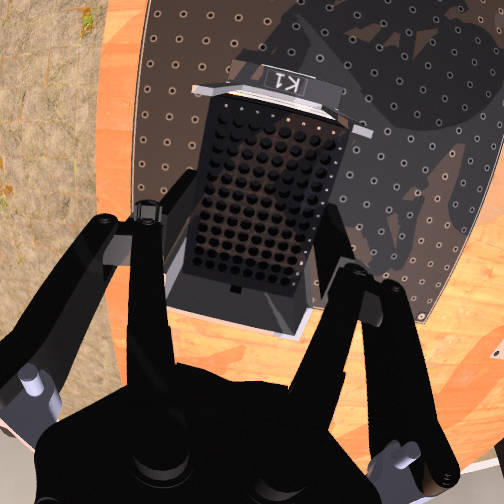

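Emit:
{"api": "execute_actions", "payload": {
  "actions": [
    {"rows":[[0.188,0.09,0,-2.174,0,2.266,0.147,1,0,0,0.753,0.6096,0,-1.3986,0,2.0116,0.8348,-1,0,-0.7],[0.188,0.09,0,-2.174,0,2.266,0.147,1,0,0,0.753,0.6099,0,-1.3990,0,2.0132,0.8348,-1,0,-0.7],[0.188,0.09,0,-2.174,0,2.266,0.147,1,0,0,0.753,0.6103,0,-1.3997,0,2.0151,0.8348,-1,0,-0.7],[0.188,0.09,0,-2.174,0,2.266,0.147,1,0,0,0.753,0.6109,0,-1.4005,0,2.0176,0.8348,-1,0,-0.7],[0.188,0.09,0,-2.174,0,2.266,0.147,1,0,0,0.753,0.6117,0,-1.4016,0,2.0203,0.8348,-1,0,-0.7],[0.188,0.09,0,-2.174,0,2.266,0.147,1,0,0,0.753,0.6126,0,-1.4028,0,2.0234,0.8348,-1,0,-0.7],[0.188,0.09,0,-2.174,0,2.266,0.147,1,0,0,0.753,0.6137,0,-1.4043,0,2.0267,0.8348,-1,0,-0.7],[0.188,0.09,0,-2.174,0,2.266,0.147,1,0,0,0.753,0.6148,0,-1.4057,0,2.0292,0.8348,-1,0,-0.7],[0.188,0.09,0,-2.174,0,2.266,0.147,1,0,0,0.753,0.6159,0,-1.4071,0,2.0317,0.8348,-1,0,-0.7],[0.188,0.09,0,-2.174,0,2.266,0.147,1,0,0,0.753,0.6170,0,-1.4085,0,2.0342,0.8348,-1,0,-0.7],[0.188,0.09,0,-2.174,0,2.266,0.147,1,0,0,0.753,0.6181,0,-1.4099,0,2.0367,0.8348,-1,0,-0.7],[0.188,0.09,0,-2.174,0,2.266,0.147,1,0,0,0.753,0.6192,0,-1.4113,0,2.0392,0.8348,-1,0,-0.7],[0.188,0.09,0,-2.174,0,2.266,0.147,1,0,0,0.753,0.6203,0,-1.4126,0,2.0416,0.8348,-1,0,-0.7],[0.188,0.09,0,-2.174,0,2.266,0.147,1,0,0,0.753,0.6215,0,-1.4139,0,2.0441,0.8348,-1,0,-0.7],[0.188,0.09,0,-2.174,0,2.266,0.147,1,0,0,0.753,0.6226,0,-1.4153,0,2.0466,0.8348,-1,0,-0.7]],"steps":15}
  ],
  "pictures": false
}}

Emit:
{"api": "execute_actions", "payload": {
  "actions": [
    {"rows":[[0.188,0.09,0,-2.174,0,2.266,0.147,1,0,0,0.753,0.6238,0,-1.4166,0,2.0490,0.8348,-1,0,-0.7],[0.188,0.09,0,-2.174,0,2.266,0.147,1,0,0,0.753,0.6250,0,-1.4178,0,2.0515,0.8348,-1,0,-0.7],[0.188,0.09,0,-2.174,0,2.266,0.147,1,0,0,0.753,0.6262,0,-1.4191,0,2.0539,0.8348,-1,0,-0.7],[0.188,0.09,0,-2.174,0,2.266,0.147,1,0,0,0.753,0.6274,0,-1.4204,0,2.0563,0.8348,-1,0,-0.7],[0.188,0.09,0,-2.174,0,2.266,0.147,1,0,0,0.753,0.6286,0,-1.4216,0,2.0588,0.8348,-1,0,-0.7],[0.188,0.09,0,-2.174,0,2.266,0.147,1,0,0,0.753,0.6298,0,-1.4228,0,2.0612,0.8348,-1,0,-0.7],[0.188,0.09,0,-2.174,0,2.266,0.147,1,0,0,0.753,0.6310,0,-1.4241,0,2.0636,0.8348,-1,0,-0.7],[0.188,0.09,0,-2.174,0,2.266,0.147,1,0,0,0.753,0.6322,0,-1.4252,0,2.0660,0.8348,-1,0,-0.7],[0.188,0.09,0,-2.174,0,2.266,0.147,1,0,0,0.753,0.6335,0,-1.4264,0,2.0684,0.8348,-1,0,-0.7],[0.188,0.09,0,-2.174,0,2.266,0.147,1,0,0,0.753,0.6347,0,-1.4276,0,2.0708,0.8348,-1,0,-0.7],[0.188,0.09,0,-2.174,0,2.266,0.147,1,0,0,0.753,0.6360,0,-1.4287,0,2.0732,0.8348,-1,0,-0.7],[0.188,0.09,0,-2.174,0,2.266,0.147,1,0,0,0.753,0.6372,0,-1.4299,0,2.0756,0.8348,-1,0,-0.7],[0.188,0.09,0,-2.174,0,2.266,0.147,1,0,0,0.753,0.6385,0,-1.4310,0,2.0780,0.8348,-1,0,-0.7],[0.188,0.09,0,-2.174,0,2.266,0.147,1,0,0,0.753,0.6398,0,-1.4321,0,2.0804,0.8348,-1,0,-0.7],[0.188,0.09,0,-2.174,0,2.266,0.147,1,0,0,0.753,0.6411,0,-1.4332,0,2.0827,0.8348,-1,0,-0.7]],"steps":15}
  ],
  "pictures": false
}}

Emit:
{"api": "execute_actions", "payload": {
  "actions": [
    {"rows":[[0.188,0.09,0,-2.174,0,2.266,0.147,1,0,0,0.753,0.6424,0,-1.4343,0,2.0851,0.8348,-1,0,-0.7],[0.188,0.09,0,-2.174,0,2.266,0.147,1,0,0,0.753,0.6437,0,-1.4353,0,2.0875,0.8348,-1,0,-0.7],[0.188,0.09,0,-2.174,0,2.266,0.147,1,0,0,0.753,0.6451,0,-1.4364,0,2.0898,0.8348,-1,0,-0.7],[0.188,0.09,0,-2.174,0,2.266,0.147,1,0,0,0.753,0.6464,0,-1.4374,0,2.0922,0.8348,-1,0,-0.7],[0.188,0.09,0,-2.174,0,2.266,0.147,1,0,0,0.753,0.6477,0,-1.4384,0,2.0945,0.8348,-1,0,-0.7],[0.188,0.09,0,-2.174,0,2.266,0.147,1,0,0,0.753,0.6491,0,-1.4394,0,2.0969,0.8348,-1,0,-0.7],[0.188,0.09,0,-2.174,0,2.266,0.147,1,0,0,0.753,0.6505,0,-1.4404,0,2.0992,0.8348,-1,0,-0.7],[0.188,0.09,0,-2.174,0,2.266,0.147,1,0,0,0.753,0.6518,0,-1.4413,0,2.1015,0.8348,-1,0,-0.7],[0.188,0.09,0,-2.174,0,2.266,0.147,1,0,0,0.753,0.6532,0,-1.4423,0,2.1038,0.8348,-1,0,-0.7],[0.188,0.09,0,-2.174,0,2.266,0.147,1,0,0,0.753,0.6544,0,-1.4431,0,2.1050,0.8348,-1,0,-0.7],[0.188,0.09,0,-2.174,0,2.266,0.147,1,0,0,0.753,0.6554,0,-1.4437,0,2.1057,0.8348,-1,0,-0.7],[0.188,0.09,0,-2.174,0,2.266,0.147,1,0,0,0.753,0.6562,0,-1.4443,0,2.1061,0.8348,-1,0,-0.7],[0.188,0.09,0,-2.174,0,2.266,0.147,1,0,0,0.753,0.6568,0,-1.4447,0,2.1060,0.8348,-1,0,-0.7],[0.188,0.09,0,-2.174,0,2.266,0.147,1,0,0,0.753,0.6572,0,-1.4449,0,2.1055,0.8348,-1,0,-0.7],[0.188,0.09,0,-2.174,0,2.266,0.147,1,0,0,0.753,0.6574,0,-1.4450,0,2.1050,0.8348,-1,0,-0.7]],"steps":15}
  ]
}}

Scene clock: 1112.70 s of 8400.00 s.
left_arm: end_effector_position=(+0.5553, +0.3813, +0.1399) position_measured=3 object_status=3 end_effector_quat_wxyz=(-0.001, +0.687, -0.727, -0.001) | right_arm: end_effector_position=(+0.5566, +0.1988, +0.1284) position_measured=111 object_status=2 end_effector_quat_wxyz=(-0.001, +0.686, -0.727, -0.000)
Joint positions: left_arm=[ 0.189  0.091  0.001 -2.172  0.003  2.263  0.153] | right_arm=[ 0.751  0.619  0.001 -1.41   0.     2.032  0.83 ]
Joint velocities: left_arm=[-0.    -0.    -0.001 -0.     0.    -0.001 -0.001] | right_arm=[ 0.002  0.037 -0.    -0.04  -0.001  0.067 -0.001]
Steps of this call (steps 1 to 15: the robot went on to your last target; steps 16 to 90: nothing new was sent; then 117.00 s passed at rest; steps 91 to 105: all 15 steps of this action). Readings (joint positions | what the end effector reports):
91: left_arm=[0.189 0.091 0.001 -2.172 0.003 2.263 0.153] | right_arm=[0.751 0.608 0.001 -1.396 0.000 2.007 0.830] | left_arm position_measured=3 object_status=3 | right_arm position_measured=111 object_status=2
92: left_arm=[0.189 0.091 0.001 -2.172 0.003 2.263 0.153] | right_arm=[0.751 0.608 0.001 -1.396 0.000 2.008 0.830] | left_arm position_measured=3 object_status=3 | right_arm position_measured=111 object_status=2
94: left_arm=[0.189 0.091 0.001 -2.172 0.003 2.263 0.153] | right_arm=[0.751 0.609 0.001 -1.397 0.000 2.009 0.830] | left_arm position_measured=3 object_status=3 | right_arm position_measured=111 object_status=2
98: left_arm=[0.189 0.091 0.001 -2.172 0.003 2.263 0.153] | right_arm=[0.751 0.611 0.001 -1.400 0.000 2.016 0.830] | left_arm position_measured=3 object_status=3 | right_arm position_measured=111 object_status=2
105: the state above

Scene clock: 1113.20 s of 8400.00 s.
left_arm: end_effector_position=(+0.5553, +0.3813, +0.1399) position_measured=3 object_status=3 end_effector_quat_wxyz=(-0.001, +0.687, -0.727, -0.001) | right_arm: end_effector_position=(+0.5567, +0.1989, +0.1102) position_measured=111 object_status=2 end_effector_quat_wxyz=(-0.002, +0.686, -0.727, -0.000)
Joint positions: left_arm=[ 0.189  0.091  0.001 -2.172  0.003  2.263  0.153] | right_arm=[ 0.751  0.637  0.001 -1.428  0.     2.068  0.83 ]
Joint velocities: left_arm=[-0.001 -0.001 -0.002  0.001 -0.001  0.001 -0.   ] | right_arm=[-0.001  0.038 -0.    -0.034  0.     0.069  0.   ]
Steps of this call (steps 1 to 15: all 15 steps of this action). Readings (joint positions | what the end effector reports):
1: left_arm=[0.189 0.091 0.001 -2.172 0.003 2.263 0.153] | right_arm=[0.751 0.620 0.001 -1.411 0.000 2.034 0.830] | left_arm position_measured=3 object_status=3 | right_arm position_measured=111 object_status=2
2: left_arm=[0.189 0.091 0.001 -2.172 0.003 2.263 0.153] | right_arm=[0.751 0.621 0.001 -1.413 0.000 2.037 0.830] | left_arm position_measured=3 object_status=3 | right_arm position_measured=111 object_status=2
4: left_arm=[0.189 0.091 0.001 -2.172 0.003 2.263 0.153] | right_arm=[0.751 0.624 0.001 -1.415 0.000 2.042 0.830] | left_arm position_measured=3 object_status=3 | right_arm position_measured=111 object_status=2
8: left_arm=[0.189 0.091 0.001 -2.172 0.003 2.263 0.153] | right_arm=[0.751 0.628 0.001 -1.420 0.000 2.051 0.830] | left_arm position_measured=3 object_status=3 | right_arm position_measured=111 object_status=2
15: the state above

Scene clock: 1113.70 s of 8400.00 s.
left_arm: end_effector_position=(+0.5553, +0.3813, +0.1399) position_measured=3 object_status=3 end_effector_quat_wxyz=(-0.001, +0.687, -0.727, -0.001) | right_arm: end_effector_position=(+0.5568, +0.1988, +0.0937) position_measured=111 object_status=2 end_effector_quat_wxyz=(-0.001, +0.686, -0.727, -0.000)
Joint positions: left_arm=[ 0.189  0.091  0.001 -2.172  0.003  2.263  0.153] | right_arm=[ 0.751  0.655  0.001 -1.442  0.     2.1    0.83 ]
Joint velocities: left_arm=[ 0.    -0.     0.    -0.001 -0.    -0.001 -0.001] | right_arm=[ 0.     0.018 -0.001 -0.009  0.001  0.024  0.002]
Steps of this call (steps 1 to 15: all 15 steps of this action). Readings (joint positions | what the end effector reports):
1: left_arm=[0.189 0.091 0.001 -2.172 0.003 2.263 0.153] | right_arm=[0.751 0.638 0.001 -1.429 0.000 2.071 0.830] | left_arm position_measured=3 object_status=3 | right_arm position_measured=111 object_status=2
2: left_arm=[0.189 0.091 0.001 -2.172 0.003 2.263 0.153] | right_arm=[0.751 0.639 0.001 -1.430 0.000 2.073 0.830] | left_arm position_measured=3 object_status=3 | right_arm position_measured=111 object_status=2
4: left_arm=[0.189 0.091 0.001 -2.172 0.003 2.263 0.153] | right_arm=[0.751 0.642 0.001 -1.432 0.000 2.078 0.830] | left_arm position_measured=3 object_status=3 | right_arm position_measured=111 object_status=2
8: left_arm=[0.189 0.091 0.001 -2.172 0.003 2.263 0.153] | right_arm=[0.751 0.647 0.001 -1.437 0.000 2.088 0.830] | left_arm position_measured=3 object_status=3 | right_arm position_measured=111 object_status=2
15: the state above

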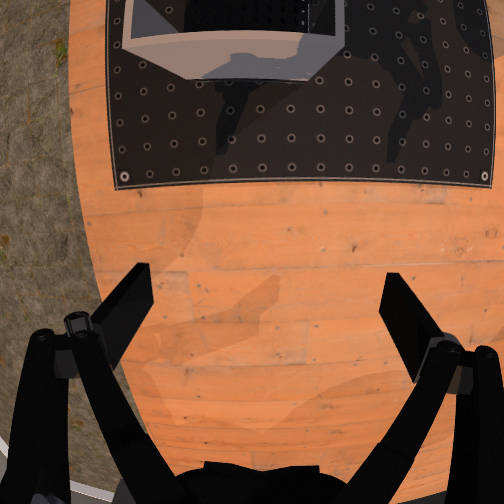

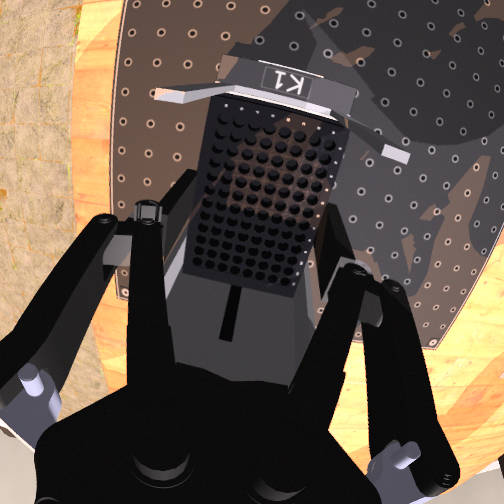

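Emit:
{"api": "execute_actions", "payload": {
  "actions": [
    {"rows":[[0.188,0.09,0,-2.174,0,2.266,0.147,1,0,0,0.753,0.6577,0,-1.4452,0,2.1058,0.8348,-1,0,-0.7],[0.188,0.09,0,-2.174,0,2.266,0.147,1,0,0,0.753,0.6581,0,-1.4454,0,2.1068,0.8348,-1,0,-0.7],[0.188,0.09,0,-2.174,0,2.266,0.147,1,0,0,0.753,0.6586,0,-1.4457,0,2.1079,0.8348,-1,0,-0.7],[0.188,0.09,0,-2.174,0,2.266,0.147,1,0,0,0.753,0.6591,0,-1.4460,0,2.1090,0.8348,-1,0,-0.7],[0.188,0.09,0,-2.174,0,2.266,0.147,1,0,0,0.753,0.6596,0,-1.4463,0,2.1100,0.8348,-1,0,-0.7],[0.188,0.09,0,-2.174,0,2.266,0.147,1,0,0,0.753,0.6601,0,-1.4466,0,2.1108,0.8348,-1,0,-0.7],[0.188,0.09,0,-2.174,0,2.266,0.147,1,0,0,0.753,0.6606,0,-1.4469,0,2.1116,0.8348,-1,0,-0.7],[0.188,0.09,0,-2.174,0,2.266,0.147,1,0,0,0.753,0.6611,0,-1.4472,0,2.1124,0.8348,-1,0,-0.7],[0.188,0.09,0,-2.174,0,2.266,0.147,1,0,0,0.753,0.6615,0,-1.4475,0,2.1132,0.8348,-1,0,-0.7],[0.188,0.09,0,-2.174,0,2.266,0.147,1,0,0,0.753,0.6620,0,-1.4478,0,2.1140,0.8348,-1,0,-0.7],[0.188,0.09,0,-2.174,0,2.266,0.147,1,0,0,0.753,0.6625,0,-1.4481,0,2.1148,0.8348,-1,0,-0.7],[0.188,0.09,0,-2.174,0,2.266,0.147,1,0,0,0.753,0.6630,0,-1.4484,0,2.1156,0.8348,-1,0,-0.7],[0.188,0.09,0,-2.174,0,2.266,0.147,1,0,0,0.753,0.6635,0,-1.4487,0,2.1164,0.8348,-1,0,-0.7],[0.188,0.09,0,-2.174,0,2.266,0.147,1,0,0,0.753,0.6640,0,-1.4489,0,2.1172,0.8348,-1,0,-0.7],[0.188,0.09,0,-2.174,0,2.266,0.147,1,0,0,0.753,0.6645,0,-1.4492,0,2.1180,0.8348,-1,0,-0.7]],"steps":15}
  ],
  "pictures": false
}}

Emit:
{"api": "execute_actions", "payload": {
  "actions": [
    {"rows":[[0.188,0.09,0,-2.174,0,2.266,0.147,1,0,0,0.753,0.6650,0,-1.4495,0,2.1188,0.8348,-1,0,-0.7],[0.188,0.09,0,-2.174,0,2.266,0.147,1,0,0,0.753,0.6655,0,-1.4497,0,2.1195,0.8348,-1,0,-0.7],[0.188,0.09,0,-2.174,0,2.266,0.147,1,0,0,0.753,0.6660,0,-1.4500,0,2.1203,0.8348,-1,0,-0.7],[0.188,0.09,0,-2.174,0,2.266,0.147,1,0,0,0.753,0.6665,0,-1.4503,0,2.1210,0.8348,-1,0,-0.7],[0.188,0.09,0,-2.174,0,2.266,0.147,1,0,0,0.753,0.6670,0,-1.4505,0,2.1218,0.8348,-1,0,-0.7],[0.188,0.09,0,-2.174,0,2.266,0.147,1,0,0,0.753,0.6675,0,-1.4508,0,2.1225,0.8348,-1,0,-0.7],[0.188,0.09,0,-2.174,0,2.266,0.147,1,0,0,0.753,0.6680,0,-1.4511,0,2.1233,0.8348,-1,0,-0.7],[0.188,0.09,0,-2.174,0,2.266,0.147,1,0,0,0.753,0.6685,0,-1.4513,0,2.1240,0.8348,-1,0,-0.7],[0.188,0.09,0,-2.174,0,2.266,0.147,1,0,0,0.753,0.6690,0,-1.4516,0,2.1248,0.8348,-1,0,-0.7],[0.188,0.09,0,-2.174,0,2.266,0.147,1,0,0,0.753,0.6695,0,-1.4519,0,2.1255,0.8348,-1,0,-0.7],[0.188,0.09,0,-2.174,0,2.266,0.147,1,0,0,0.753,0.6700,0,-1.4521,0,2.1262,0.8348,-1,0,-0.7],[0.188,0.09,0,-2.174,0,2.266,0.147,1,0,0,0.753,0.6705,0,-1.4524,0,2.1268,0.8348,-1,0,-0.7],[0.188,0.09,0,-2.174,0,2.266,0.147,1,0,0,0.753,0.6710,0,-1.4527,0,2.1272,0.8348,-1,0,-0.7],[0.188,0.09,0,-2.174,0,2.266,0.147,1,0,0,0.753,0.6714,0,-1.4529,0,2.1273,0.8348,-1,0,-0.7],[0.188,0.09,0,-2.174,0,2.266,0.147,1,0,0,0.753,0.6717,0,-1.4531,0,2.1273,0.8348,-1,0,-0.7]],"steps":15}
  ],
  "pictures": false
}}

Emit:
{"api": "execute_actions", "payload": {
  "actions": [
    {"steps":10}
  ]
}}

Scene clock: 1155.90 s of 8400.00 s.
left_arm: end_effector_position=(+0.5553, +0.3813, +0.1399) position_measured=3 object_status=3 end_effector_quat_wxyz=(-0.001, +0.687, -0.727, -0.001) | right_arm: end_effector_position=(+0.5568, +0.1989, +0.0877) position_measured=111 object_status=2 end_effector_quat_wxyz=(-0.002, +0.686, -0.727, -0.000)
Joint positions: left_arm=[ 0.189  0.091  0.001 -2.172  0.003  2.263  0.153] | right_arm=[ 0.751  0.662  0.001 -1.446  0.     2.111  0.83 ]
Joint velocities: left_arm=[ 0.    -0.     0.001  0.    -0.    -0.001  0.001] | right_arm=[ 0.001  0.015 -0.    -0.008  0.002  0.022  0.   ]
Steps of this call (steps 1 to 15: the robot went on to your last target; steps 16 to 90: nothing new was sent; then 38.70 s passed at rest; steps 91 to 105: all 15 steps of this action). Readings (joint positions | what the end effector reports):
91: left_arm=[0.189 0.091 0.001 -2.172 0.003 2.263 0.153] | right_arm=[0.751 0.656 0.001 -1.443 0.000 2.102 0.830] | left_arm position_measured=3 object_status=3 | right_arm position_measured=111 object_status=2
92: left_arm=[0.189 0.091 0.001 -2.172 0.003 2.263 0.153] | right_arm=[0.751 0.656 0.001 -1.443 0.000 2.102 0.830] | left_arm position_measured=3 object_status=3 | right_arm position_measured=111 object_status=2
94: left_arm=[0.189 0.091 0.001 -2.172 0.003 2.263 0.153] | right_arm=[0.751 0.657 0.001 -1.443 0.000 2.103 0.830] | left_arm position_measured=3 object_status=3 | right_arm position_measured=111 object_status=2
98: left_arm=[0.189 0.091 0.001 -2.172 0.003 2.263 0.153] | right_arm=[0.751 0.659 0.001 -1.444 0.000 2.106 0.830] | left_arm position_measured=3 object_status=3 | right_arm position_measured=111 object_status=2
105: the state above

Scene clock: 1156.40 s of 8400.00 s.
left_arm: end_effector_position=(+0.5553, +0.3813, +0.1399) position_measured=3 object_status=3 end_effector_quat_wxyz=(-0.001, +0.687, -0.727, -0.001) | right_arm: end_effector_position=(+0.5570, +0.1990, +0.0830) position_measured=111 object_status=2 end_effector_quat_wxyz=(-0.002, +0.686, -0.727, -0.000)
Joint positions: left_arm=[ 0.189  0.091  0.001 -2.172  0.003  2.263  0.153] | right_arm=[ 0.751  0.668  0.001 -1.449  0.     2.121  0.83 ]
Joint velocities: left_arm=[ 0.    -0.001  0.    -0.     0.001 -0.    -0.001] | right_arm=[-0.     0.001 -0.    -0.    -0.002  0.001  0.   ]
Steps of this call (steps 1 to 15: all 15 steps of this action). Readings (joint positions | what the end effector reports):
1: left_arm=[0.189 0.091 0.001 -2.172 0.003 2.263 0.153] | right_arm=[0.751 0.662 0.001 -1.446 0.000 2.112 0.830] | left_arm position_measured=3 object_status=3 | right_arm position_measured=111 object_status=2
2: left_arm=[0.189 0.091 0.001 -2.172 0.003 2.263 0.153] | right_arm=[0.751 0.663 0.001 -1.447 0.000 2.113 0.830] | left_arm position_measured=3 object_status=3 | right_arm position_measured=111 object_status=2
4: left_arm=[0.189 0.091 0.001 -2.172 0.003 2.263 0.153] | right_arm=[0.751 0.664 0.001 -1.447 0.000 2.115 0.830] | left_arm position_measured=3 object_status=3 | right_arm position_measured=111 object_status=2
8: left_arm=[0.189 0.091 0.001 -2.172 0.003 2.263 0.153] | right_arm=[0.751 0.666 0.001 -1.448 0.000 2.118 0.830] | left_arm position_measured=3 object_status=3 | right_arm position_measured=111 object_status=2
15: the state above

Scene clock: 1156.73 s of 8400.00 s.
left_arm: end_effector_position=(+0.5553, +0.3813, +0.1399) position_measured=3 object_status=3 end_effector_quat_wxyz=(-0.001, +0.687, -0.727, -0.001) | right_arm: end_effector_position=(+0.5570, +0.1990, +0.0830) position_measured=111 object_status=2 end_effector_quat_wxyz=(-0.002, +0.686, -0.727, -0.000)
Joint positions: left_arm=[ 0.189  0.091  0.001 -2.172  0.003  2.263  0.153] | right_arm=[ 0.751  0.668  0.001 -1.449  0.     2.121  0.83 ]
Joint velocities: left_arm=[-0.    -0.    -0.    -0.001  0.    -0.001  0.   ] | right_arm=[-0.001  0.001  0.001  0.001 -0.    -0.     0.001]
Steps of this call (steps 1 to 10: the robot went on to your last target). Readings (joint positions | what the end effector reports):
1: left_arm=[0.189 0.091 0.001 -2.172 0.003 2.263 0.153] | right_arm=[0.751 0.668 0.001 -1.449 0.000 2.121 0.830] | left_arm position_measured=3 object_status=3 | right_arm position_measured=111 object_status=2
2: left_arm=[0.189 0.091 0.001 -2.172 0.003 2.263 0.153] | right_arm=[0.751 0.668 0.001 -1.449 0.000 2.121 0.830] | left_arm position_measured=3 object_status=3 | right_arm position_measured=111 object_status=2
4: left_arm=[0.189 0.091 0.001 -2.172 0.003 2.263 0.153] | right_arm=[0.751 0.668 0.001 -1.449 0.000 2.121 0.830] | left_arm position_measured=3 object_status=3 | right_arm position_measured=111 object_status=2
8: left_arm=[0.189 0.091 0.001 -2.172 0.003 2.263 0.153] | right_arm=[0.751 0.668 0.001 -1.449 0.000 2.121 0.830] | left_arm position_measured=3 object_status=3 | right_arm position_measured=111 object_status=2
10: the state above

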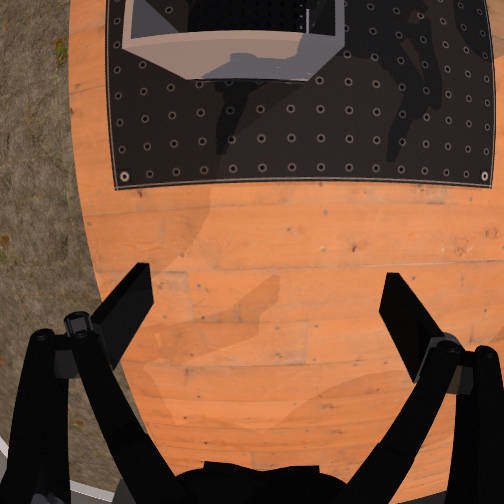

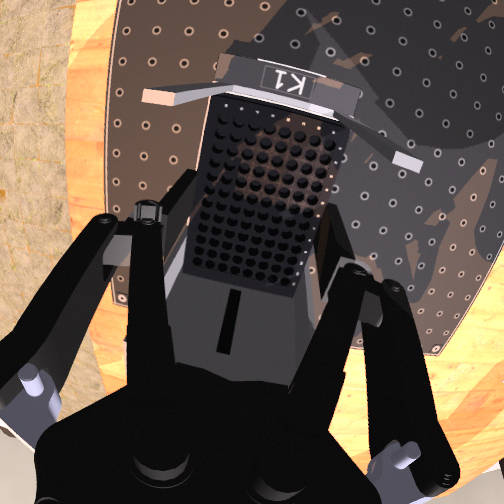

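Emit:
{"api": "zoom_image", "payload": {
  "camera": "cam_right_wrist",
  "region": [180, 60, 370, 250]
}}

Emit:
{"api": "zoom_image", "payload": {
  "camera": "cam_left_wrist",
  "region": [120, 0, 360, 60]
}}

Region (180, 60, 370, 250) of cam_right_wrist's 504x504 image, scaled by 2.653, with more detail than that image has.

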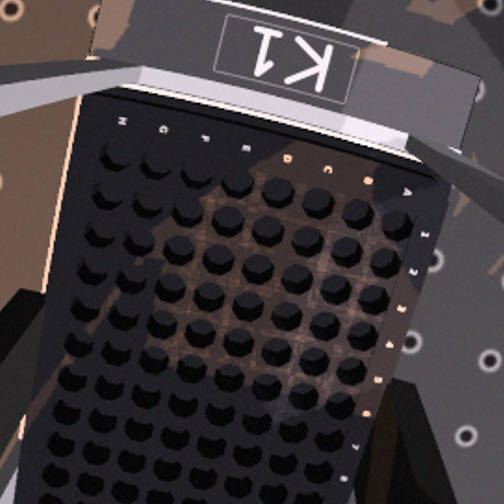

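Region (120, 0, 360, 60) of cam_left_wrist's 504x504 image, scaled by 2.100, with more detail than that image has; it fills the top 126 rows of this view, and the rest is white.

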